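## Task

Move the orange bin and the yellow bin, and no other bin, over the benches to the bench edge where the hook is lying at the start. Put the hook back in its starting spot, lying flat on the bench with its handle sticking out past that edge. Every other object has to finish resting on the same thing it rests on at the start. Nothing counts as done if it stays in place only because a robot is holding it. At the end, open the grippers and move the arms away.

## Robot and tools

Setup: four identical i2rt Big YAM arms named arm1, arm2, arm3 and arm4. Each has six joints, a two-finger gripper and a wrist camera. Two fixed room cameras, room_a and room_b, also watch the scene. There are two scenes, each with its own random start. The task for scene 2 comes in the result of finished_scene for scene 1. Loose objects can sometimes get a small push from outside.

Frames: every pose is given in a single scene frame with its origin on the floor and +z pointing up. The hand point is midway between the fingertips. The hand's z axis runs along the fingers, and the fingers open and close along its y axis. Fully stretched, a hand reaches about 1.0 m from the joint1 axis. Foot poses are never printed.

execute_actions(actions, cameras): actions is a list with either one action or none. An action is an object keyed by robot name, and each robot gets a "joints" object. Joint values are absolute targets, not offsets, keyed by joint name:
- joint1_rad, -2.879 to 2.879. Rotates the arm about its foot; positive is counter-clockwise seen from above; 0 points the way the foot faces.
- joint2_rad, 0 to 3.141. Shoulder; 0 has the upper arm pointing back and about level; increasing raises it and then swings it forward.
- joint3_rad, 0 to 3.019. Elbow; 0 is fully folded; increasing opens it.
- joint4_rad, -1.692 to 1.57. Hand pitch; positive tips the fingers up.
- joint5_rad, -1.57 to 1.57. Sideways hand swing; positive is to the arm's right.
- joint6_rad, -2.094 to 2.094. Hand roll; positive is clockwise when seen from behind the hand.
- gripper_m, 0 to 0.093, in metres. The gap between the fingertips.
Tolerances for "done" are ±0.045, 0.14, 0.09, 0.055, 0.03, 0.035 rad and ±0.003 m, in that order. Each finger pad grips with roughly 50 to 62 N at most, and some grippers manage less.
All motions in an action start together. Joints move at different speeds, so the hand can swing wide between postures. No action runs longer than 15 s. A joint or robot left out of an action may still be pushing toward its earlier target. An unknown key or an out-of-range value rejects the whole call, and nothing moves. cameras chooses which images come back: null, omitted or ["all"] returns every camera, and [] returns none. The names are arm1_cam_wrist, arm2_cam_wrist, arm3_cam_wrist, arm4_cam_wrist, room_a and room_b. An empty actions list only reports the current state and images. The "pictures" line gives the order of the images.

wait(seconds): 0 to 10. Sends no new command and returns the current state and images.
zoom_image(camera, region): region is [x0,y0,x1,y1] in pixels of that camera's latest full image, with the origin at the top-left and a size of at most 504x504.
finished_scene(scene): 1 or 2. Ends that scene once the last command has been held, and reports whether the goal was met. This cannot be undone. A reply that contains no tool call ends every remaining scene.

Reading results: joint_status tells how each commanded motion of the last accepted action ended.
- "off_target": the joint stopped short of its target and may still be pushing.
- "contact_stop" or "time_out": the joint holds where it stopped. After a time_out, though, it may keep a target up to 0.375, 0.375, 0.113, 0.225, 0.075 and 0.3 rad away (joints 1 to 6) and continue pushing. on_its_own lists these joints, and "held at" there is the target being held, not the current position. To relieve the push, send the joint its reported position.
- "joint command not followed" (often with a "cause:" line) means the self- and inter-arm collision check held back that arm's joint targets. Those joints show "not_followed", and the arm may retry them on later actions. The gripper part of the action still runs.
If a result reports a stop, later execute_actions, wait and finished_scene calls in that same reply are not run. A target very close to the current position may produce no movement. A joint carrying a load will sag over time.

Motor heat: holding loads or pushing hard heats the motors, and this continues while you think. A MOTOR HOT line appears from 85 °C. At 100 °C the arm goes limp and falls, an OVER-TEMPERATURE FAULT is reported, and its joints show "limit_stop_at_motor_heat". When that happens, send the targets again. Some heat carries over into scene 2.

Cameras: calibration is given as OpenCV K, D and T_world_to_cam, which maps scene coordinates to camera coordinates, in metres, along with pos_world. The wrist cameras are fisheye, 616x616. room_a and room_b are pinhole with radial distortion, 896x504. Room cameras may be off by up to about 2.3° and 9 mm. Wrist camera poses are computed from the reported joints, so joint errors add to their error.

Avoid: pushing objects off the work area or onto the floor, which ends the scene. Also avoid drops, slips, slams and hard hits. Never press two robots hard against each other; that ends the run. No state line reports contact between robots, and the collision check ignores fingers, gripper housings and wrist cameras. Do not let arms push continuously. Robots do not wait for one another. The simulation keeps running while you think, with all robots holding their last command. Before finishing a scene, open the grippers and move the arms away from the objects.

Each tool is called as name(argument=value, ...), one argument or row to a line, values as JSON.

## Session

execute_actions(
  actions=[],
)

Scene clock: 0.00 s.
arm1.joint_positions: joint1_rad=-0.466 joint2_rad=+0.485 joint3_rad=+1.513 joint4_rad=-1.235 joint5_rad=+0.290 joint6_rad=+0.343 gripper_m=+0.094
arm1.joint_status: not commanded
arm1.hand: x=-0.3643 y=-1.0726 z=+1.4429 quat_wxyz=(-0.521, +0.244, -0.734, -0.360) (m; scene frame)
arm2.joint_positions: joint1_rad=-0.459 joint2_rad=+0.293 joint3_rad=+1.644 joint4_rad=-1.170 joint5_rad=-0.289 joint6_rad=-0.394 gripper_m=+0.095
arm2.joint_status: not commanded
arm2.hand: x=+0.4208 y=-1.1601 z=+1.4741 quat_wxyz=(-0.708, +0.475, -0.432, -0.293) (m; scene frame)
arm3.joint_positions: joint1_rad=-0.141 joint2_rad=+0.478 joint3_rad=+1.524 joint4_rad=-1.644 joint5_rad=+0.206 joint6_rad=+0.003 gripper_m=+0.095
arm3.joint_status: not commanded
arm3.hand: x=-0.4972 y=+1.0973 z=+1.3162 quat_wxyz=(-0.207, -0.738, -0.484, +0.423) (m; scene frame)
arm4.joint_positions: joint1_rad=+0.506 joint2_rad=+0.382 joint3_rad=+1.401 joint4_rad=-1.410 joint5_rad=+0.096 joint6_rad=+0.684 gripper_m=+0.095
arm4.joint_status: not commanded
arm4.hand: x=+0.4650 y=+1.0744 z=+1.3285 quat_wxyz=(-0.529, -0.682, -0.469, +0.187) (m; scene frame)
pictures: arm1_cam_wrist, arm2_cam_wrist, arm3_cam_wrist, arm4_cam_wrist, room_a, room_b
Images, in order (width x height): arm1_cam_wrist 616x616, arm2_cam_wrist 616x616, arm3_cam_wrist 616x616, arm4_cam_wrist 616x616, room_a 896x504, room_b 896x504.

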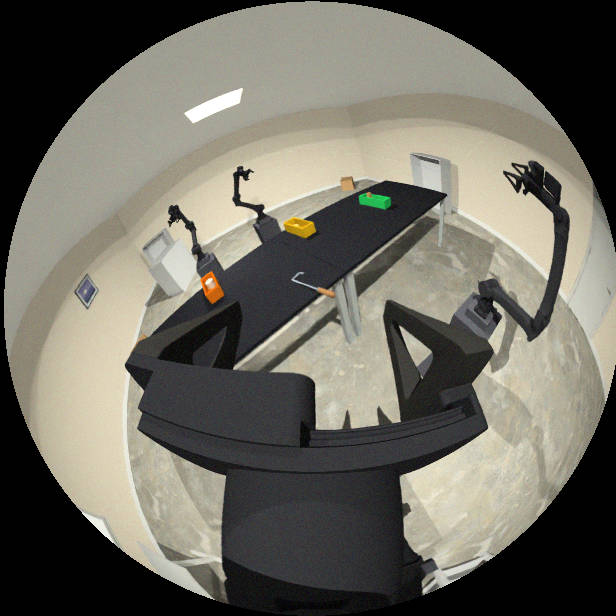

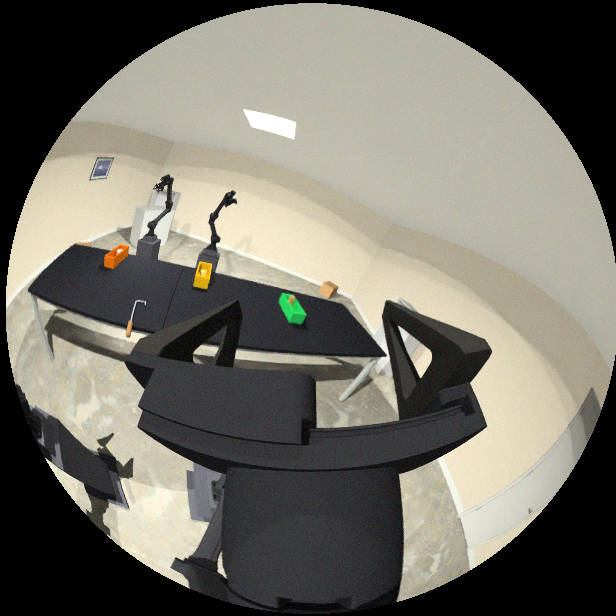

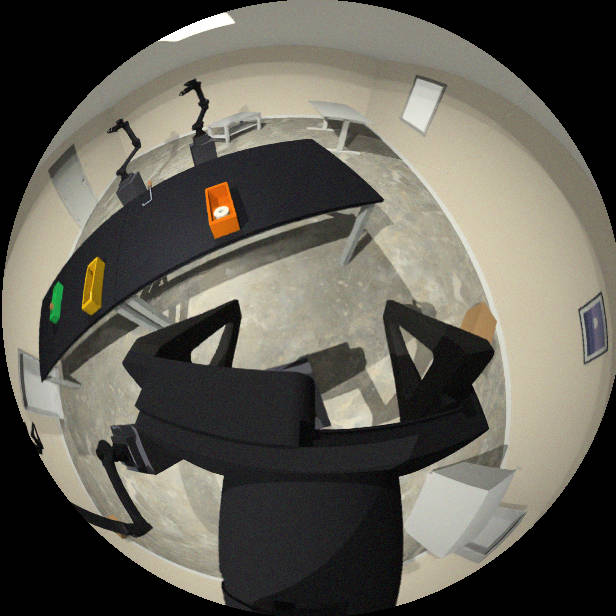

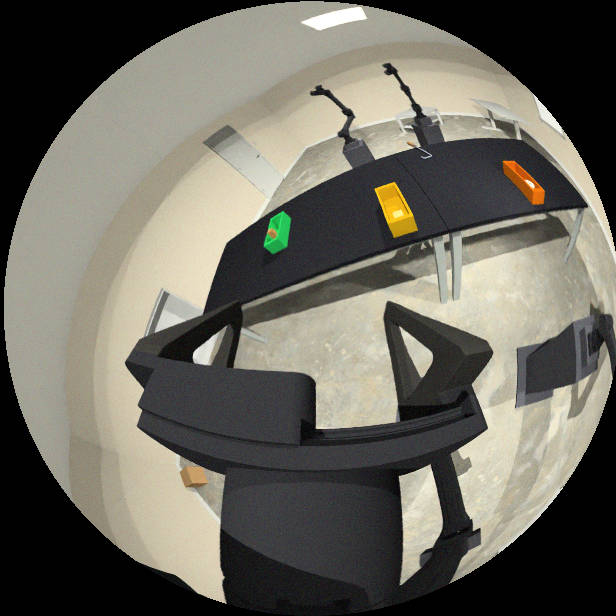

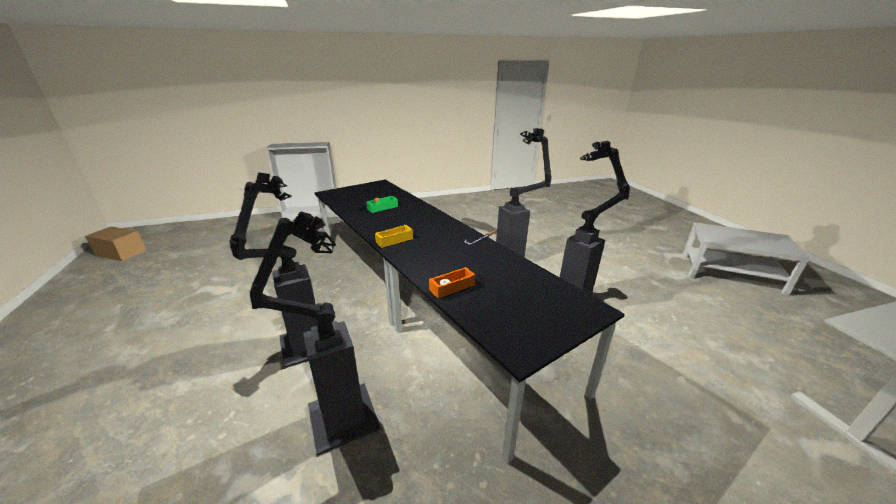

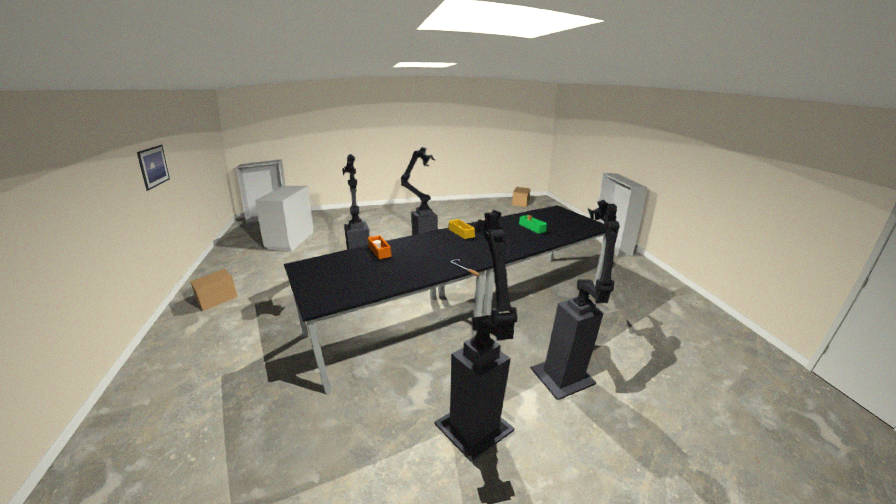

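zoom_image(
  camera="room_a",
  region=[340, 180, 560, 320],
)

execute_actions(
  actions=[
    {"arm1":{"joints":{"joint1_rad":0,"joint2_rad":1.2,"joint3_rad":1.2,"joint4_rad":0,"joint5_rad":0,"joint6_rad":0}},"arm2":{"joints":{"joint1_rad":0,"joint2_rad":1.2,"joint3_rad":1.2,"joint4_rad":-1.0,"joint5_rad":0,"joint6_rad":0}},"arm3":{"joints":{"joint1_rad":0,"joint2_rad":1.57,"joint3_rad":1.57,"joint4_rad":-1.0,"joint5_rad":0,"joint6_rad":0}},"arm4":{"joints":{"joint1_rad":0,"joint2_rad":1.57,"joint3_rad":1.1,"joint4_rad":-0.5,"joint5_rad":0,"joint6_rad":0}}},
  ],
)

Region (340, 180, 560, 320) of room_a's 896x504 image, scaled by 2.291, with more detail than that image has; it fills the top 321 rows of this view, and the rest is white.

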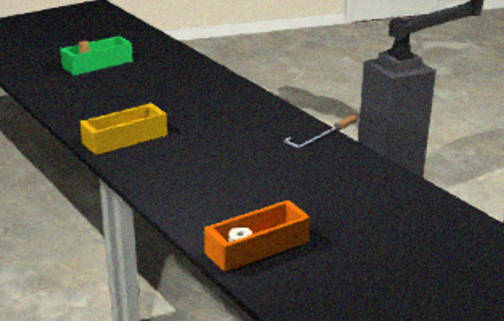

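Scene clock: 2.43 s.
arm1.joint_positions: joint1_rad=-0.003 joint2_rad=+1.206 joint3_rad=+1.187 joint4_rad=-0.025 joint5_rad=+0.002 joint6_rad=+0.011 gripper_m=+0.094
arm1.joint_status: all done
arm1.hand: x=-0.5269 y=-0.6221 z=+1.2889 quat_wxyz=(-0.458, +0.536, -0.484, -0.518) (m; scene frame)
arm2.joint_positions: joint1_rad=-0.004 joint2_rad=+1.196 joint3_rad=+1.171 joint4_rad=-1.011 joint5_rad=-0.003 joint6_rad=-0.007 gripper_m=+0.095
arm2.joint_status: all done
arm2.hand: x=+0.5415 y=-0.7391 z=+1.0408 quat_wxyz=(-0.202, +0.619, -0.739, -0.172) (m; scene frame)
arm3.joint_positions: joint1_rad=-0.003 joint2_rad=+1.571 joint3_rad=+1.554 joint4_rad=-1.020 joint5_rad=+0.004 joint6_rad=+0.003 gripper_m=+0.095
arm3.joint_status: all done
arm3.hand: x=-0.5227 y=+0.6020 z=+1.0467 quat_wxyz=(-0.173, -0.736, -0.625, +0.197) (m; scene frame)
arm4.joint_positions: joint1_rad=-0.003 joint2_rad=+1.566 joint3_rad=+1.098 joint4_rad=-0.516 joint5_rad=+0.001 joint6_rad=+0.016 gripper_m=+0.095
arm4.joint_status: all done
arm4.hand: x=+0.3540 y=+0.6300 z=+0.9007 quat_wxyz=(-0.193, -0.724, -0.623, +0.224) (m; scene frame)
pictures: arm1_cam_wrist, arm2_cam_wrist, arm3_cam_wrist, arm4_cam_wrist, room_a, room_b
camera_calibration (this result's frames):
arm1_cam_wrist: T_world_to_cam=[[0.994822, 0.0976252, -0.028269, 0.619863], [0.0379569, -0.614882, -0.787705, 0.657346], [-0.094282, 0.782553, -0.615403, 1.35449], [0, 0, 0, 1]] pos_world=[-0.5139, -0.716285, 1.36888]
arm2_cam_wrist: T_world_to_cam=[[0.986488, -0.163547, -0.00967132, -0.646677], [-0.161866, -0.982064, 0.0966987, -0.733521], [-0.0253127, -0.0938267, -0.995267, 1.10266], [0, 0, 0, 1]] pos_world=[0.547118, -0.722668, 1.16212]
arm3_cam_wrist: T_world_to_cam=[[-0.986615, 0.163057, -0.00184628, -0.618118], [0.161989, 0.981328, 0.103708, -0.611831], [0.0187222, 0.102021, -0.994606, 1.11389], [0, 0, 0, 1]] pos_world=[-0.531588, 0.587555, 1.1702]
arm4_cam_wrist: T_world_to_cam=[[-0.989585, 0.143515, -0.0112011, 0.265548], [0.143334, 0.989552, 0.0155786, -0.683444], [0.0133198, 0.0138108, -0.999816, 1.01152], [0, 0, 0, 1]] pos_world=[0.34727, 0.624223, 1.02496]
Images, in order (width x height): arm1_cam_wrist 616x616, arm2_cam_wrist 616x616, arm3_cam_wrist 616x616, arm4_cam_wrist 616x616, room_a 896x504, room_b 896x504.

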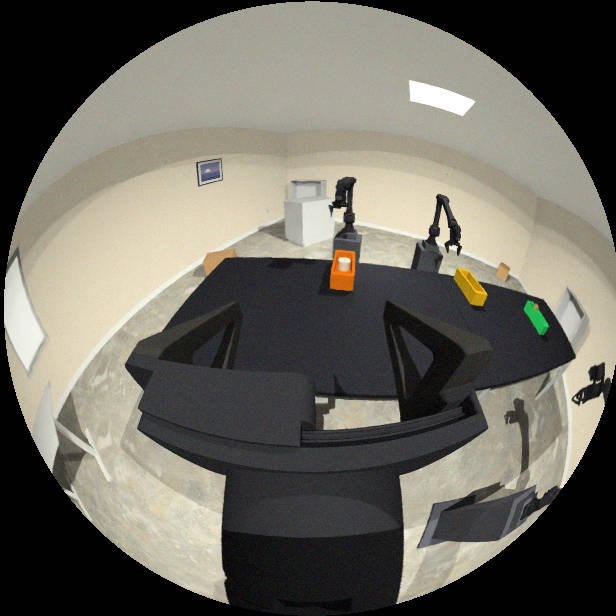

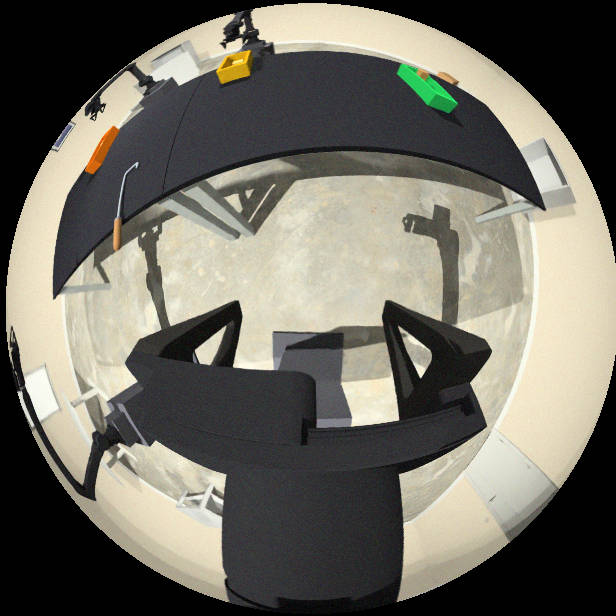

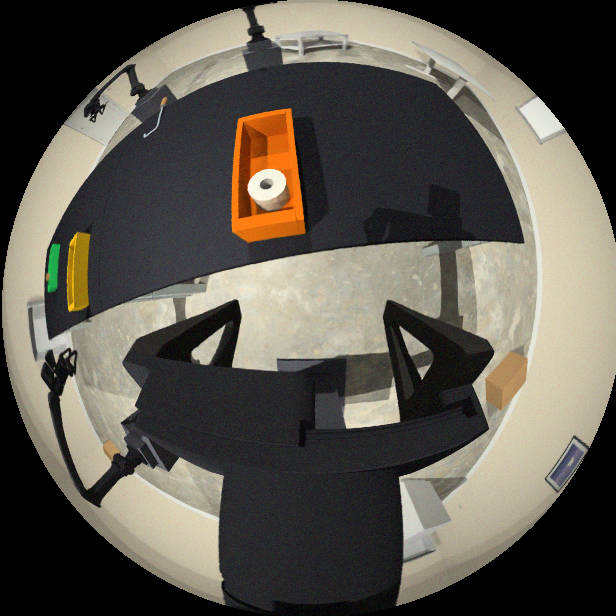

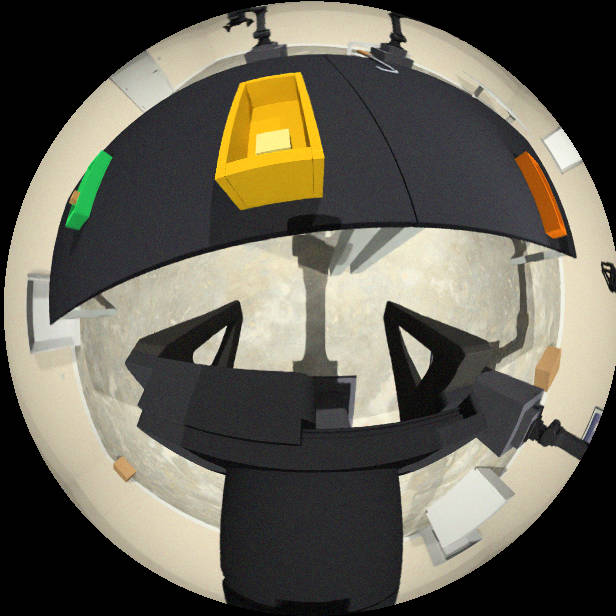

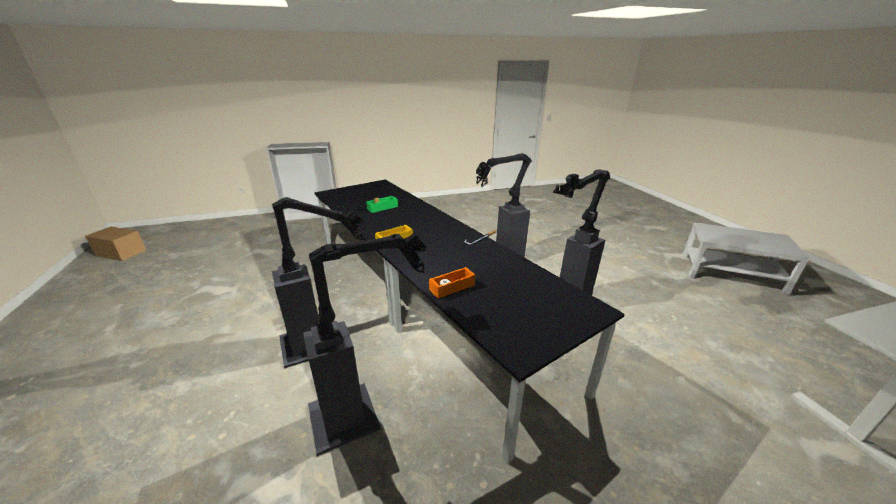

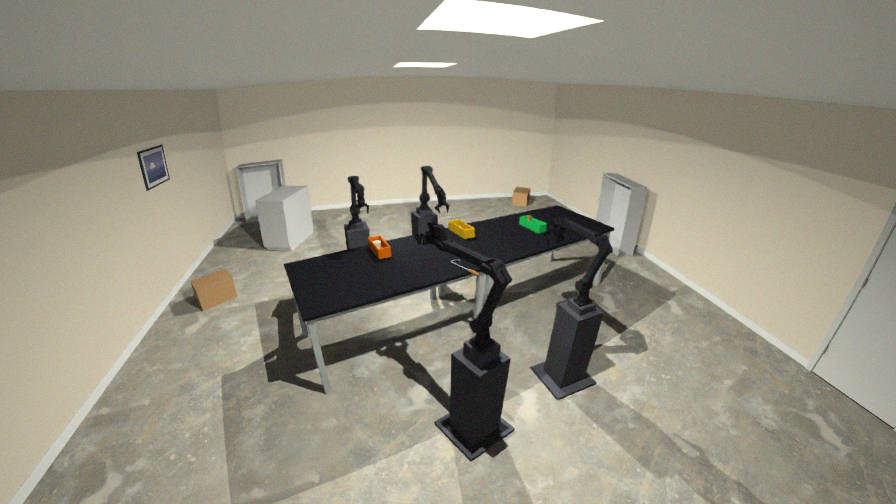

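execute_actions(
  actions=[
    {"arm1":{"joints":{"joint4_rad":-1.0,"gripper_m":0.0}},"arm2":{"joints":{"joint2_rad":1.7,"joint3_rad":1.7,"joint1_rad":0.0,"gripper_m":0.0}},"arm3":{"joints":{"joint3_rad":1.1,"joint4_rad":-0.53}},"arm4":{"joints":{"joint1_rad":0.14}}},
  ],
  cameras=["arm3_cam_wrist","arm4_cam_wrist"],
)

Scene clock: 4.63 s.
arm1.joint_positions: joint1_rad=-0.003 joint2_rad=+1.206 joint3_rad=+1.187 joint4_rad=-0.988 joint5_rad=+0.002 joint6_rad=+0.010 gripper_m=+0.000
arm1.joint_status: all done
arm1.hand: x=-0.5139 y=-0.7356 z=+1.0918 quat_wxyz=(-0.185, +0.713, -0.643, -0.208) (m; scene frame)
arm2.joint_positions: joint1_rad=-0.004 joint2_rad=+1.711 joint3_rad=+1.644 joint4_rad=-1.011 joint5_rad=-0.003 joint6_rad=-0.007 gripper_m=+0.001
arm2.joint_status: all done
arm2.hand: x=+0.5750 y=-0.5562 z=+1.0087 quat_wxyz=(-0.186, +0.623, -0.743, -0.159) (m; scene frame)
arm3.joint_positions: joint1_rad=-0.003 joint2_rad=+1.566 joint3_rad=+1.097 joint4_rad=-0.552 joint5_rad=+0.004 joint6_rad=+0.003 gripper_m=+0.095
arm3.joint_status: all done
arm3.hand: x=-0.5149 y=+0.6412 z=+0.8833 quat_wxyz=(-0.178, -0.734, -0.623, +0.203) (m; scene frame)
arm4.joint_positions: joint1_rad=+0.143 joint2_rad=+1.566 joint3_rad=+1.098 joint4_rad=-0.516 joint5_rad=+0.000 joint6_rad=+0.014 gripper_m=+0.095
arm4.joint_status: all done
arm4.hand: x=+0.4364 y=+0.6246 z=+0.8999 quat_wxyz=(-0.207, -0.676, -0.675, +0.210) (m; scene frame)
pictures: arm3_cam_wrist, arm4_cam_wrist
camera_calibration (this result's frames):
arm3_cam_wrist: T_world_to_cam=[[-0.986592, 0.163192, -0.00198309, -0.617079], [0.162409, 0.982914, 0.0866212, -0.620394], [0.0160851, 0.0851377, -0.996239, 0.95815], [0, 0, 0, 1]] pos_world=[-0.52346, 0.628921, 1.00706]
arm4_cam_wrist: T_world_to_cam=[[-0.999956, -0.00383973, -0.00855219, 0.442001], [-0.00398511, 0.999847, 0.0170478, -0.633439], [0.00848542, 0.0170811, -0.999818, 1.00974], [0, 0, 0, 1]] pos_world=[0.430889, 0.617792, 1.02414]
Images, in order (width x height): arm3_cam_wrist 616x616, arm4_cam_wrist 616x616.

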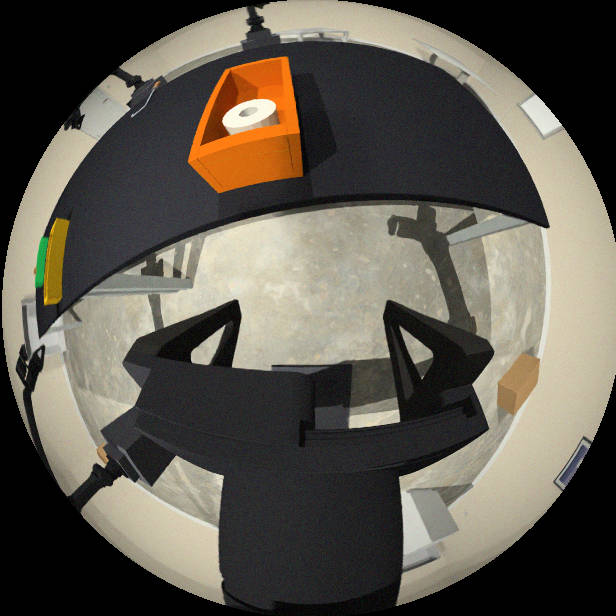

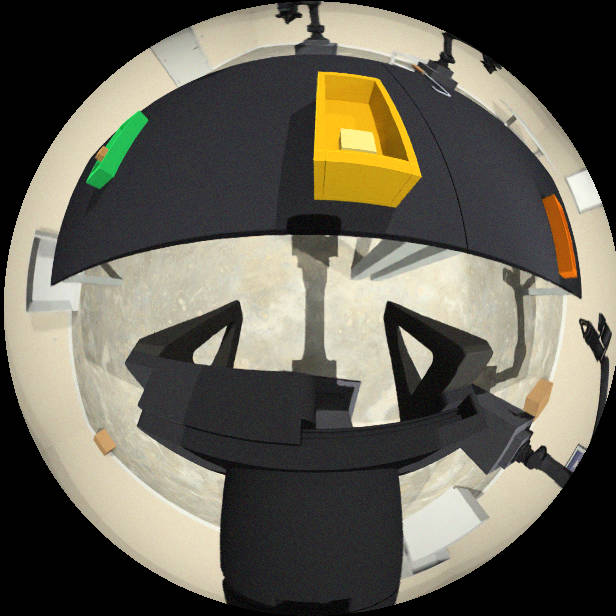

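execute_actions(
  actions=[
    {"arm3":{"joints":{"joint1_rad":0.1,"joint2_rad":1.92,"joint3_rad":0.83,"joint4_rad":0.82}},"arm4":{"joints":{"joint1_rad":0.035,"joint2_rad":1.94,"joint3_rad":0.83,"joint4_rad":0.82}}},
  ],
  cameras=["arm3_cam_wrist","arm4_cam_wrist","room_a"],
)

Scene clock: 7.57 s.
arm1.joint_positions: joint1_rad=-0.003 joint2_rad=+1.206 joint3_rad=+1.187 joint4_rad=-0.988 joint5_rad=+0.002 joint6_rad=+0.010 gripper_m=+0.000
arm1.joint_status: not commanded
arm1.hand: x=-0.5139 y=-0.7356 z=+1.0918 quat_wxyz=(-0.185, +0.713, -0.643, -0.208) (m; scene frame)
arm2.joint_positions: joint1_rad=-0.004 joint2_rad=+1.711 joint3_rad=+1.644 joint4_rad=-1.011 joint5_rad=-0.003 joint6_rad=-0.007 gripper_m=+0.001
arm2.joint_status: not commanded
arm2.hand: x=+0.5750 y=-0.5562 z=+1.0087 quat_wxyz=(-0.186, +0.623, -0.743, -0.159) (m; scene frame)
arm3.joint_positions: joint1_rad=+0.106 joint2_rad=+1.931 joint3_rad=+0.809 joint4_rad=+0.795 joint5_rad=+0.001 joint6_rad=+0.003 gripper_m=+0.095
arm3.joint_status: all done
arm3.hand: x=-0.4559 y=+0.5749 z=+0.7940 quat_wxyz=(-0.405, -0.592, -0.558, +0.418) (m; scene frame)
arm4.joint_positions: joint1_rad=+0.030 joint2_rad=+1.934 joint3_rad=+0.812 joint4_rad=+0.801 joint5_rad=+0.000 joint6_rad=+0.014 gripper_m=+0.095
arm4.joint_status: all done
arm4.hand: x=+0.3661 y=+0.5727 z=+0.8075 quat_wxyz=(-0.396, -0.601, -0.538, +0.438) (m; scene frame)
pictures: arm3_cam_wrist, arm4_cam_wrist, room_a
camera_calibration (this result's frames):
arm3_cam_wrist: T_world_to_cam=[[-0.998392, 0.0557962, -0.010046, -0.485499], [0.0515328, 0.819284, -0.571067, 0.00869973], [-0.0236328, -0.570667, -0.820842, 1.09352], [0, 0, 0, 1]] pos_world=[-0.459324, 0.643996, 0.897696]
arm4_cam_wrist: T_world_to_cam=[[-0.995368, 0.0956864, -0.00930785, 0.312655], [0.0819115, 0.793404, -0.603158, 0.00740895], [-0.0503291, -0.601127, -0.797567, 1.13112], [0, 0, 0, 1]] pos_world=[0.367528, 0.644152, 0.909523]
Images, in order (width x height): arm3_cam_wrist 616x616, arm4_cam_wrist 616x616, room_a 896x504.

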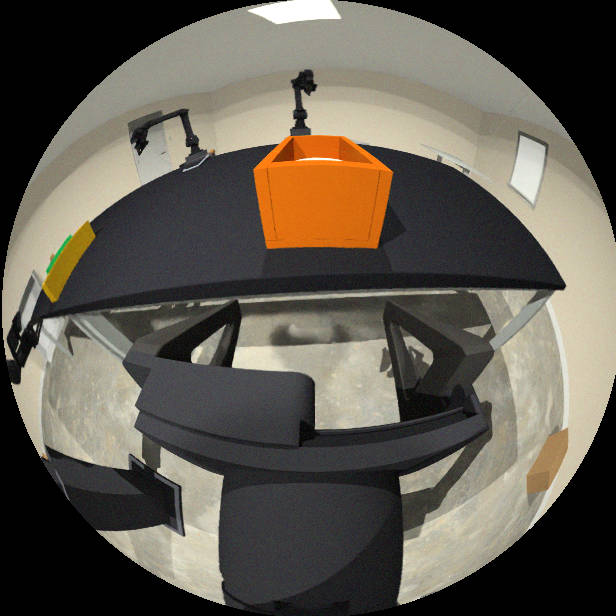

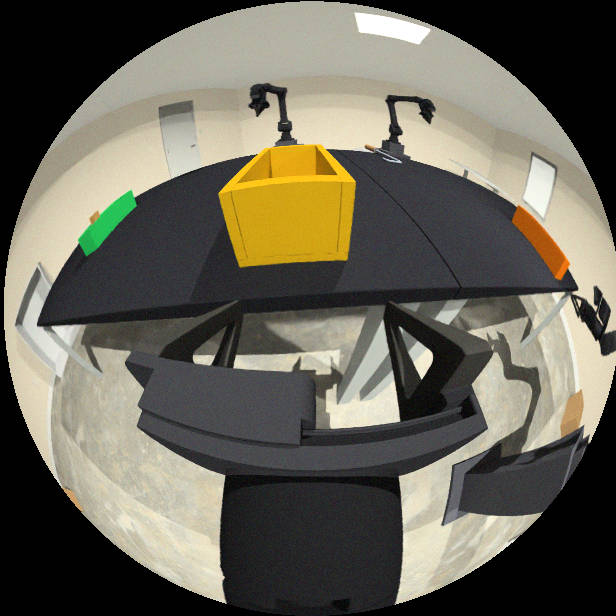

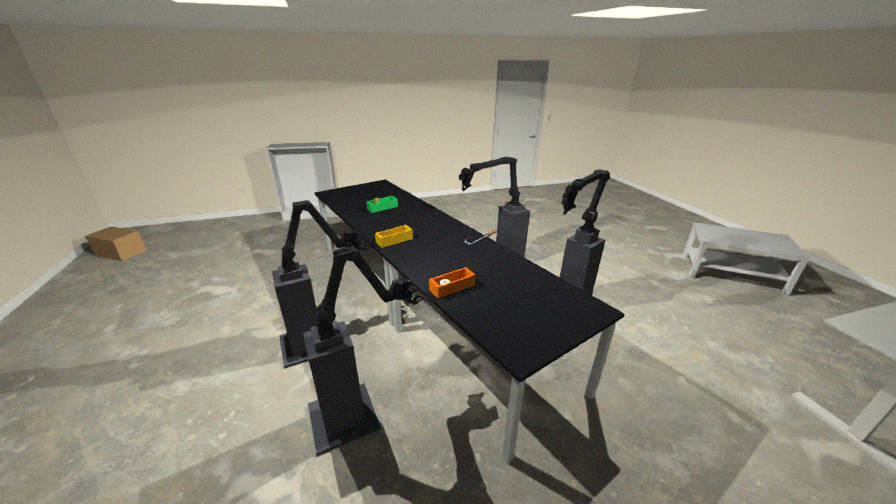

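execute_actions(
  actions=[
    {"arm3":{"joints":{"joint1_rad":0.085,"joint2_rad":2.01,"joint3_rad":1.1,"joint4_rad":0.66,"gripper_m":0.075}},"arm4":{"joints":{"joint1_rad":0.06,"joint2_rad":2.04,"joint3_rad":1.1,"joint4_rad":0.67,"gripper_m":0.075}}},
  ],
  cameras=[],
)

execute_actions(
  actions=[
    {"arm3":{"joints":{"joint2_rad":2.13,"joint3_rad":1.34,"joint4_rad":0.54}},"arm4":{"joints":{"joint2_rad":2.16,"joint3_rad":1.34,"joint4_rad":0.55}}},
  ],
  cameras=["arm3_cam_wrist","arm4_cam_wrist"],
)

Scene clock: 9.13 s.
arm1.joint_positions: joint1_rad=-0.003 joint2_rad=+1.206 joint3_rad=+1.187 joint4_rad=-0.988 joint5_rad=+0.002 joint6_rad=+0.010 gripper_m=+0.000
arm1.joint_status: not commanded
arm1.hand: x=-0.5139 y=-0.7356 z=+1.0918 quat_wxyz=(-0.185, +0.713, -0.643, -0.208) (m; scene frame)
arm2.joint_positions: joint1_rad=-0.004 joint2_rad=+1.711 joint3_rad=+1.644 joint4_rad=-1.011 joint5_rad=-0.003 joint6_rad=-0.007 gripper_m=+0.001
arm2.joint_status: not commanded
arm2.hand: x=+0.5750 y=-0.5562 z=+1.0087 quat_wxyz=(-0.186, +0.623, -0.743, -0.159) (m; scene frame)
arm3.joint_positions: joint1_rad=+0.089 joint2_rad=+1.994 joint3_rad=+1.078 joint4_rad=+0.676 joint5_rad=+0.001 joint6_rad=+0.003 gripper_m=+0.075
arm3.joint_status: all done
arm3.hand: x=-0.4724 y=+0.4823 z=+0.8423 quat_wxyz=(-0.425, -0.577, -0.536, +0.446) (m; scene frame)
arm4.joint_positions: joint1_rad=+0.058 joint2_rad=+2.032 joint3_rad=+1.080 joint4_rad=+0.683 joint5_rad=+0.000 joint6_rad=+0.014 gripper_m=+0.075
arm4.joint_status: all done
arm4.hand: x=+0.3773 y=+0.4810 z=+0.8326 quat_wxyz=(-0.416, -0.582, -0.537, +0.448) (m; scene frame)
pictures: none
No camera images: the call's "cameras" was empty. Leave "cameras" out to get every camera's image.

Scene clock: 10.10 s.
arm1.joint_positions: joint1_rad=-0.003 joint2_rad=+1.206 joint3_rad=+1.187 joint4_rad=-0.988 joint5_rad=+0.002 joint6_rad=+0.010 gripper_m=+0.000
arm1.joint_status: not commanded
arm1.hand: x=-0.5139 y=-0.7356 z=+1.0918 quat_wxyz=(-0.185, +0.713, -0.643, -0.208) (m; scene frame)
arm2.joint_positions: joint1_rad=-0.004 joint2_rad=+1.711 joint3_rad=+1.644 joint4_rad=-1.011 joint5_rad=-0.003 joint6_rad=-0.007 gripper_m=+0.001
arm2.joint_status: not commanded
arm2.hand: x=+0.5750 y=-0.5562 z=+1.0087 quat_wxyz=(-0.186, +0.623, -0.743, -0.159) (m; scene frame)
arm3.joint_positions: joint1_rad=+0.089 joint2_rad=+2.119 joint3_rad=+1.303 joint4_rad=+0.553 joint5_rad=+0.000 joint6_rad=+0.003 gripper_m=+0.075
arm3.joint_status: all done
arm3.hand: x=-0.4763 y=+0.4169 z=+0.8321 quat_wxyz=(-0.419, -0.582, -0.541, +0.440) (m; scene frame)
arm4.joint_positions: joint1_rad=+0.058 joint2_rad=+2.150 joint3_rad=+1.310 joint4_rad=+0.562 joint5_rad=-0.001 joint6_rad=+0.014 gripper_m=+0.075
arm4.joint_status: all done
arm4.hand: x=+0.3723 y=+0.4137 z=+0.8287 quat_wxyz=(-0.413, -0.584, -0.539, +0.445) (m; scene frame)
pictures: arm3_cam_wrist, arm4_cam_wrist
camera_calibration (this result's frames):
arm3_cam_wrist: T_world_to_cam=[[-0.997388, 0.0714229, -0.0107788, -0.502101], [0.0625989, 0.780246, -0.622332, 0.225182], [-0.0360386, -0.621382, -0.782679, 1.0176], [0, 0, 0, 1]] pos_world=[-0.478212, 0.492481, 0.931179]
arm4_cam_wrist: T_world_to_cam=[[-0.997813, 0.0655634, -0.00843203, 0.346868], [0.0559527, 0.76977, -0.635865, 0.192336], [-0.0351987, -0.634946, -0.771755, 1.03969], [0, 0, 0, 1]] pos_world=[0.371943, 0.489349, 0.927609]
Images, in order (width x height): arm3_cam_wrist 616x616, arm4_cam_wrist 616x616.

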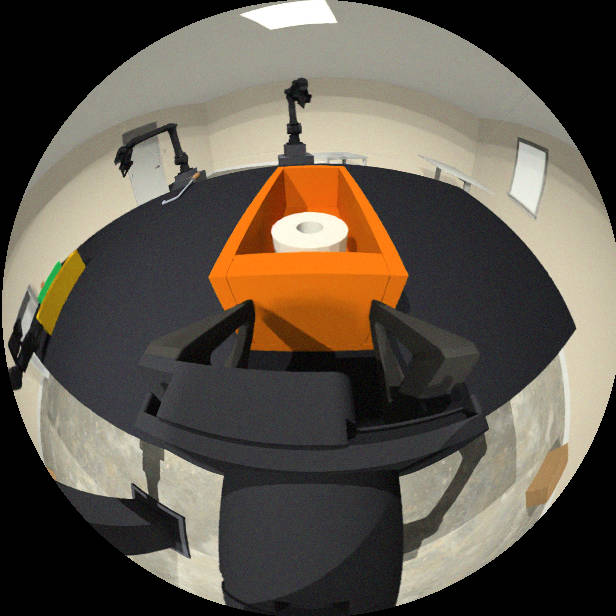

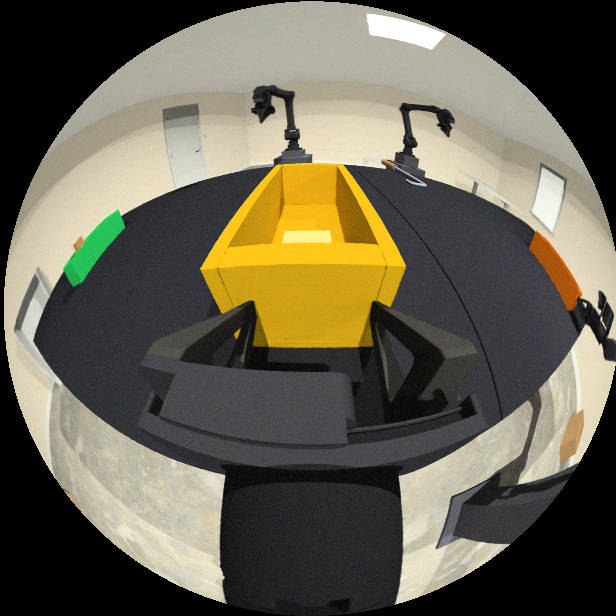

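Pushing works; go a bit lower.

execute_actions(
  actions=[
    {"arm3":{"joints":{"joint2_rad":2.29,"joint3_rad":1.61,"joint4_rad":0.38}},"arm4":{"joints":{"joint2_rad":2.31,"joint3_rad":1.61,"joint4_rad":0.39}}},
  ],
  cameras=[],
)

execute_actions(
  actions=[
    {"arm3":{"joints":{"joint1_rad":0.1,"joint2_rad":2.44,"joint3_rad":1.91,"joint4_rad":0.23}},"arm4":{"joints":{"joint1_rad":0.075,"joint2_rad":2.46,"joint3_rad":1.91,"joint4_rad":0.24}}},
  ],
  cameras=["arm3_cam_wrist","arm4_cam_wrist"],
)

Scene clock: 11.40 s.
arm1.joint_positions: joint1_rad=-0.003 joint2_rad=+1.206 joint3_rad=+1.187 joint4_rad=-0.988 joint5_rad=+0.002 joint6_rad=+0.010 gripper_m=+0.000
arm1.joint_status: not commanded
arm1.hand: x=-0.5139 y=-0.7356 z=+1.0918 quat_wxyz=(-0.185, +0.713, -0.643, -0.208) (m; scene frame)
arm2.joint_positions: joint1_rad=-0.004 joint2_rad=+1.711 joint3_rad=+1.644 joint4_rad=-1.011 joint5_rad=-0.003 joint6_rad=-0.007 gripper_m=+0.001
arm2.joint_status: not commanded
arm2.hand: x=+0.5750 y=-0.5562 z=+1.0087 quat_wxyz=(-0.186, +0.623, -0.743, -0.159) (m; scene frame)
arm3.joint_positions: joint1_rad=+0.089 joint2_rad=+2.273 joint3_rad=+1.564 joint4_rad=+0.393 joint5_rad=+0.000 joint6_rad=+0.003 gripper_m=+0.075
arm3.joint_status: all done
arm3.hand: x=-0.4802 y=+0.3516 z=+0.8062 quat_wxyz=(-0.405, -0.594, -0.551, +0.424) (m; scene frame)
arm4.joint_positions: joint1_rad=+0.058 joint2_rad=+2.297 joint3_rad=+1.573 joint4_rad=+0.401 joint5_rad=-0.001 joint6_rad=+0.014 gripper_m=+0.075
arm4.joint_status: all done
arm4.hand: x=+0.3671 y=+0.3473 z=+0.8093 quat_wxyz=(-0.401, -0.594, -0.548, +0.432) (m; scene frame)
pictures: none
No camera images: the call's "cameras" was empty. Leave "cameras" out to get every camera's image.

Scene clock: 12.50 s.
arm1.joint_positions: joint1_rad=-0.003 joint2_rad=+1.206 joint3_rad=+1.187 joint4_rad=-0.988 joint5_rad=+0.002 joint6_rad=+0.010 gripper_m=+0.000
arm1.joint_status: not commanded
arm1.hand: x=-0.5139 y=-0.7356 z=+1.0918 quat_wxyz=(-0.185, +0.713, -0.643, -0.208) (m; scene frame)
arm2.joint_positions: joint1_rad=-0.004 joint2_rad=+1.711 joint3_rad=+1.644 joint4_rad=-1.011 joint5_rad=-0.003 joint6_rad=-0.007 gripper_m=+0.001
arm2.joint_status: not commanded
arm2.hand: x=+0.5750 y=-0.5562 z=+1.0087 quat_wxyz=(-0.186, +0.623, -0.743, -0.159) (m; scene frame)
arm3.joint_positions: joint1_rad=+0.093 joint2_rad=+2.423 joint3_rad=+1.866 joint4_rad=+0.242 joint5_rad=+0.000 joint6_rad=+0.003 gripper_m=+0.075
arm3.joint_status: all done
arm3.hand: x=-0.4810 y=+0.2839 z=+0.8055 quat_wxyz=(-0.405, -0.593, -0.553, +0.423) (m; scene frame)
arm4.joint_positions: joint1_rad=+0.070 joint2_rad=+2.441 joint3_rad=+1.874 joint4_rad=+0.252 joint5_rad=+0.001 joint6_rad=+0.008 gripper_m=+0.075
arm4.joint_status: all done
arm4.hand: x=+0.3722 y=+0.2792 z=+0.8139 quat_wxyz=(-0.404, -0.588, -0.551, +0.433) (m; scene frame)
pictures: arm3_cam_wrist, arm4_cam_wrist
camera_calibration (this result's frames):
arm3_cam_wrist: T_world_to_cam=[[-0.997656, 0.0676386, -0.0103491, -0.496944], [0.0610896, 0.812315, -0.580011, 0.268721], [-0.0308244, -0.579284, -0.814543, 0.930203], [0, 0, 0, 1]] pos_world=[-0.483522, 0.354178, 0.908409]
arm4_cam_wrist: T_world_to_cam=[[-0.9985, 0.0546756, -0.00305117, 0.354444], [0.045274, 0.792893, -0.607676, 0.261075], [-0.0308058, -0.606903, -0.794179, 0.951719], [0, 0, 0, 1]] pos_world=[0.37141, 0.351217, 0.915565]
Images, in order (width x height): arm3_cam_wrist 616x616, arm4_cam_wrist 616x616.

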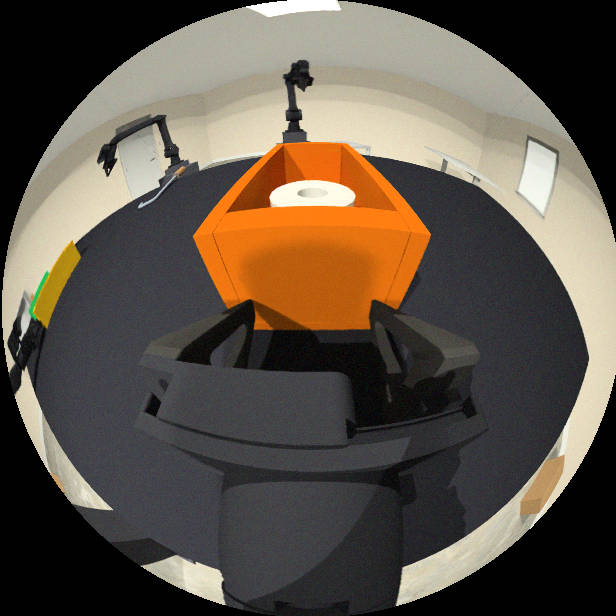

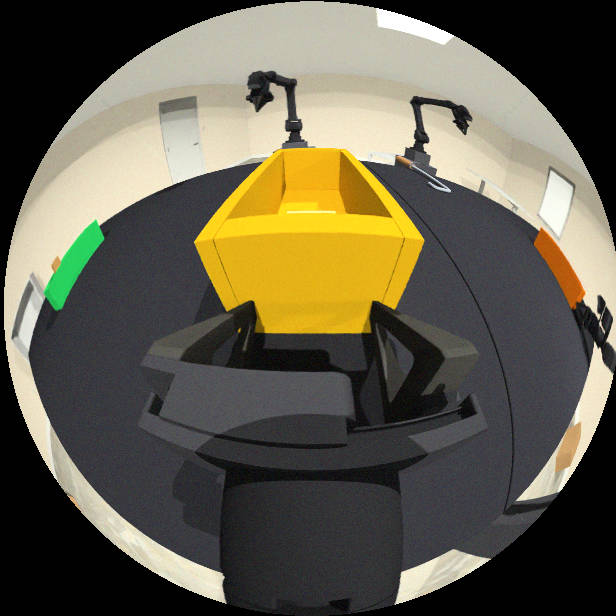

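execute_actions(
  actions=[
    {"arm1":{"joints":{"joint1_rad":-0.6,"joint2_rad":1.7,"joint3_rad":1.5,"joint4_rad":-0.8,"gripper_m":0.09}},"arm3":{"joints":{"joint2_rad":2.61,"joint3_rad":2.26,"joint4_rad":0.08}},"arm4":{"joints":{"joint2_rad":2.635,"joint3_rad":2.26,"joint4_rad":0.09}}},
  ],
  cameras=[],
)

execute_actions(
  actions=[
    {"arm3":{"joints":{"joint2_rad":2.81,"joint3_rad":2.62,"joint4_rad":0.01}},"arm4":{"joints":{"joint2_rad":2.835,"joint3_rad":2.62,"joint4_rad":0.02}}},
  ],
  cameras=[],
)

execute_actions(
  actions=[
    {"arm3":{"joints":{"joint2_rad":2.98,"joint3_rad":2.91,"joint4_rad":-0.03}},"arm4":{"joints":{"joint2_rad":3.005,"joint3_rad":2.91,"joint4_rad":-0.03}}},
  ],
)

Scene clock: 14.30 s.
arm1.joint_positions: joint1_rad=-0.610 joint2_rad=+1.715 joint3_rad=+1.458 joint4_rad=-0.806 joint5_rad=+0.000 joint6_rad=+0.009 gripper_m=+0.090
arm1.joint_status: all done
arm1.hand: x=-0.1620 y=-0.6392 z=+0.9821 quat_wxyz=(-0.216, +0.493, -0.833, -0.130) (m; scene frame)
arm2.joint_positions: joint1_rad=-0.004 joint2_rad=+1.711 joint3_rad=+1.644 joint4_rad=-1.011 joint5_rad=-0.003 joint6_rad=-0.007 gripper_m=+0.001
arm2.joint_status: not commanded
arm2.hand: x=+0.5750 y=-0.5562 z=+1.0087 quat_wxyz=(-0.186, +0.623, -0.743, -0.159) (m; scene frame)
arm3.joint_positions: joint1_rad=+0.094 joint2_rad=+2.588 joint3_rad=+2.216 joint4_rad=+0.093 joint5_rad=+0.002 joint6_rad=-0.003 gripper_m=+0.075
arm3.joint_status: all done
arm3.hand: x=-0.4847 y=+0.2217 z=+0.8204 quat_wxyz=(-0.414, -0.583, -0.547, +0.435) (m; scene frame)
arm4.joint_positions: joint1_rad=+0.070 joint2_rad=+2.609 joint3_rad=+2.221 joint4_rad=+0.102 joint5_rad=+0.002 joint6_rad=+0.004 gripper_m=+0.075
arm4.joint_status: all done
arm4.hand: x=+0.3683 y=+0.2187 z=+0.8229 quat_wxyz=(-0.411, -0.581, -0.546, +0.443) (m; scene frame)
pictures: none
No camera images: the call's "cameras" was empty. Leave "cameras" out to get every camera's image.

Scene clock: 15.47 s.
arm1.joint_positions: joint1_rad=-0.610 joint2_rad=+1.715 joint3_rad=+1.458 joint4_rad=-0.806 joint5_rad=+0.000 joint6_rad=+0.009 gripper_m=+0.090
arm1.joint_status: not commanded
arm1.hand: x=-0.1620 y=-0.6392 z=+0.9821 quat_wxyz=(-0.216, +0.493, -0.833, -0.130) (m; scene frame)
arm2.joint_positions: joint1_rad=-0.004 joint2_rad=+1.711 joint3_rad=+1.644 joint4_rad=-1.011 joint5_rad=-0.003 joint6_rad=-0.007 gripper_m=+0.001
arm2.joint_status: not commanded
arm2.hand: x=+0.5750 y=-0.5562 z=+1.0087 quat_wxyz=(-0.186, +0.623, -0.743, -0.159) (m; scene frame)
arm3.joint_positions: joint1_rad=+0.094 joint2_rad=+2.791 joint3_rad=+2.572 joint4_rad=+0.022 joint5_rad=+0.002 joint6_rad=-0.005 gripper_m=+0.075
arm3.joint_status: all done
arm3.hand: x=-0.4873 y=+0.1788 z=+0.8205 quat_wxyz=(-0.435, -0.565, -0.530, +0.460) (m; scene frame)
arm4.joint_positions: joint1_rad=+0.070 joint2_rad=+2.809 joint3_rad=+2.578 joint4_rad=+0.032 joint5_rad=+0.002 joint6_rad=+0.004 gripper_m=+0.075
arm4.joint_status: all done
arm4.hand: x=+0.3657 y=+0.1759 z=+0.8282 quat_wxyz=(-0.435, -0.560, -0.528, +0.468) (m; scene frame)
pictures: none
No camera images: the call's "cameras" was empty. Leave "cameras" out to get every camera's image.

Scene clock: 16.63 s.
arm1.joint_positions: joint1_rad=-0.610 joint2_rad=+1.715 joint3_rad=+1.458 joint4_rad=-0.806 joint5_rad=+0.000 joint6_rad=+0.009 gripper_m=+0.090
arm1.joint_status: not commanded
arm1.hand: x=-0.1620 y=-0.6392 z=+0.9821 quat_wxyz=(-0.216, +0.493, -0.833, -0.130) (m; scene frame)
arm2.joint_positions: joint1_rad=-0.004 joint2_rad=+1.711 joint3_rad=+1.644 joint4_rad=-1.011 joint5_rad=-0.003 joint6_rad=-0.007 gripper_m=+0.001
arm2.joint_status: not commanded
arm2.hand: x=+0.5750 y=-0.5562 z=+1.0087 quat_wxyz=(-0.186, +0.623, -0.743, -0.159) (m; scene frame)
arm3.joint_positions: joint1_rad=+0.094 joint2_rad=+2.953 joint3_rad=+2.856 joint4_rad=-0.017 joint5_rad=+0.002 joint6_rad=-0.005 gripper_m=+0.075
arm3.joint_status: all done
arm3.hand: x=-0.4883 y=+0.1626 z=+0.8251 quat_wxyz=(-0.457, -0.545, -0.511, +0.483) (m; scene frame)
arm4.joint_positions: joint1_rad=+0.070 joint2_rad=+2.980 joint3_rad=+2.866 joint4_rad=-0.018 joint5_rad=+0.002 joint6_rad=+0.005 gripper_m=+0.075
arm4.joint_status: all done
arm4.hand: x=+0.3647 y=+0.1610 z=+0.8224 quat_wxyz=(-0.452, -0.545, -0.513, +0.486) (m; scene frame)
pictures: arm1_cam_wrist, arm2_cam_wrist, arm3_cam_wrist, arm4_cam_wrist, room_a, room_b
camera_calibration (this result's frames):
arm1_cam_wrist: T_world_to_cam=[[0.866203, -0.499689, -0.00188404, -0.178759], [-0.496408, -0.860934, 0.111226, -0.73537], [-0.0572004, -0.0954089, -0.993793, 1.02982], [0, 0, 0, 1]] pos_world=[-0.151296, -0.624175, 1.10488]
arm2_cam_wrist: T_world_to_cam=[[0.986393, -0.164062, -0.0105905, -0.649431], [-0.16106, -0.977252, 0.137981, -0.58483], [-0.032987, -0.134398, -0.990378, 1.06554], [0, 0, 0, 1]] pos_world=[0.581551, -0.534867, 1.1291]
arm3_cam_wrist: T_world_to_cam=[[-0.997698, 0.0676858, -0.00426357, -0.500847], [0.0492401, 0.679707, -0.731829, 0.520168], [-0.0466364, -0.730354, -0.681475, 0.782713], [0, 0, 0, 1]] pos_world=[-0.488804, 0.251996, 0.911937]
arm4_cam_wrist: T_world_to_cam=[[-0.998603, 0.0527902, 0.00224379, 0.349381], [0.0337379, 0.669733, -0.741835, 0.494682], [-0.0406643, -0.740723, -0.670579, 0.809908], [0, 0, 0, 1]] pos_world=[0.365138, 0.250169, 0.909295]
Images, in order (width x height): arm1_cam_wrist 616x616, arm2_cam_wrist 616x616, arm3_cam_wrist 616x616, arm4_cam_wrist 616x616, room_a 896x504, room_b 896x504.

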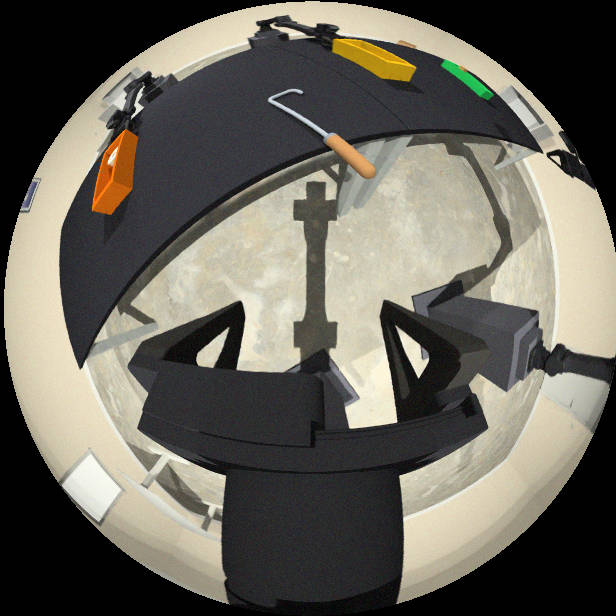

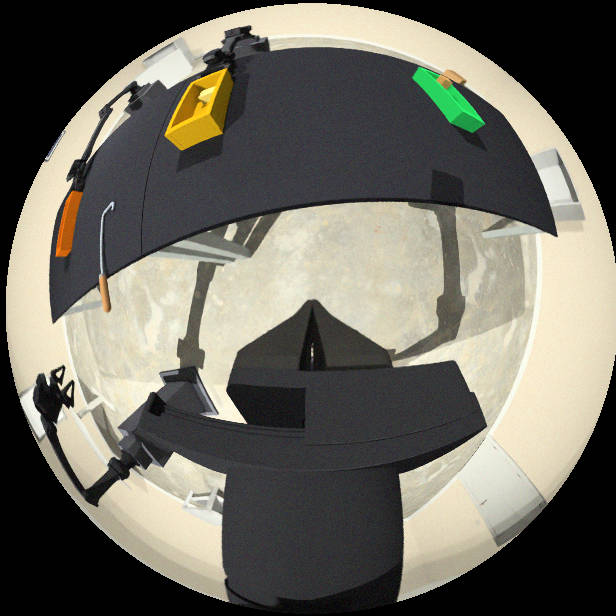

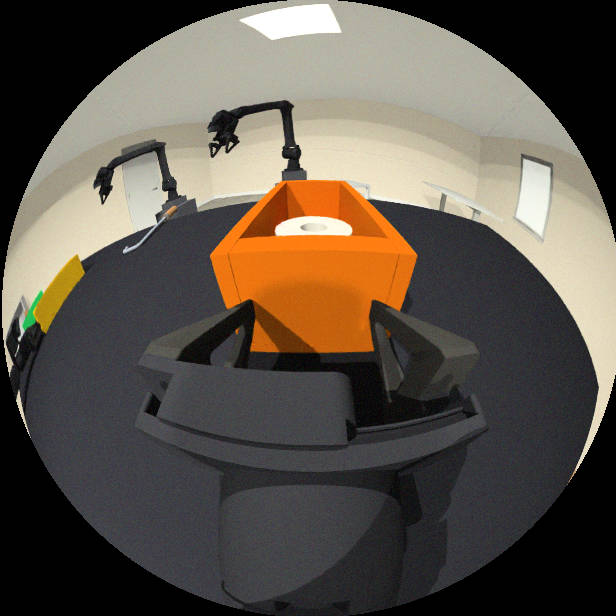

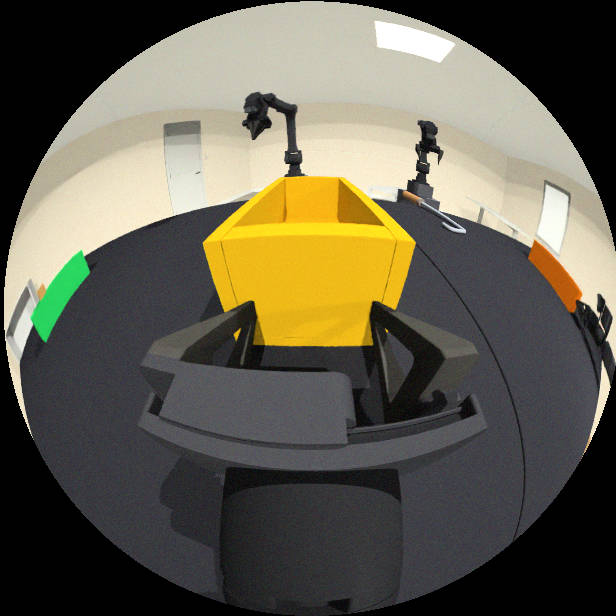

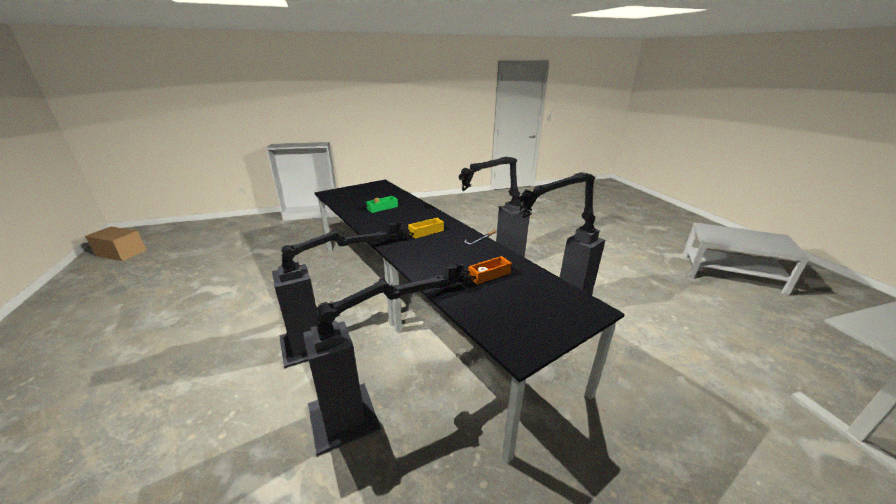

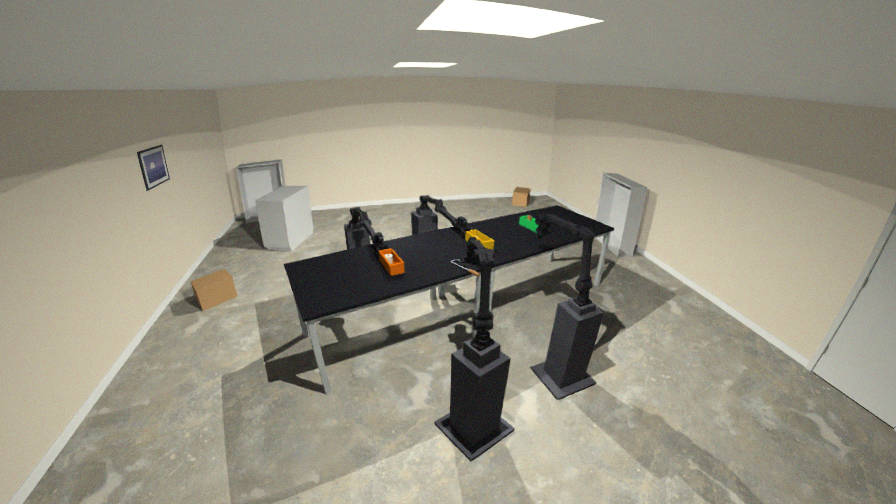

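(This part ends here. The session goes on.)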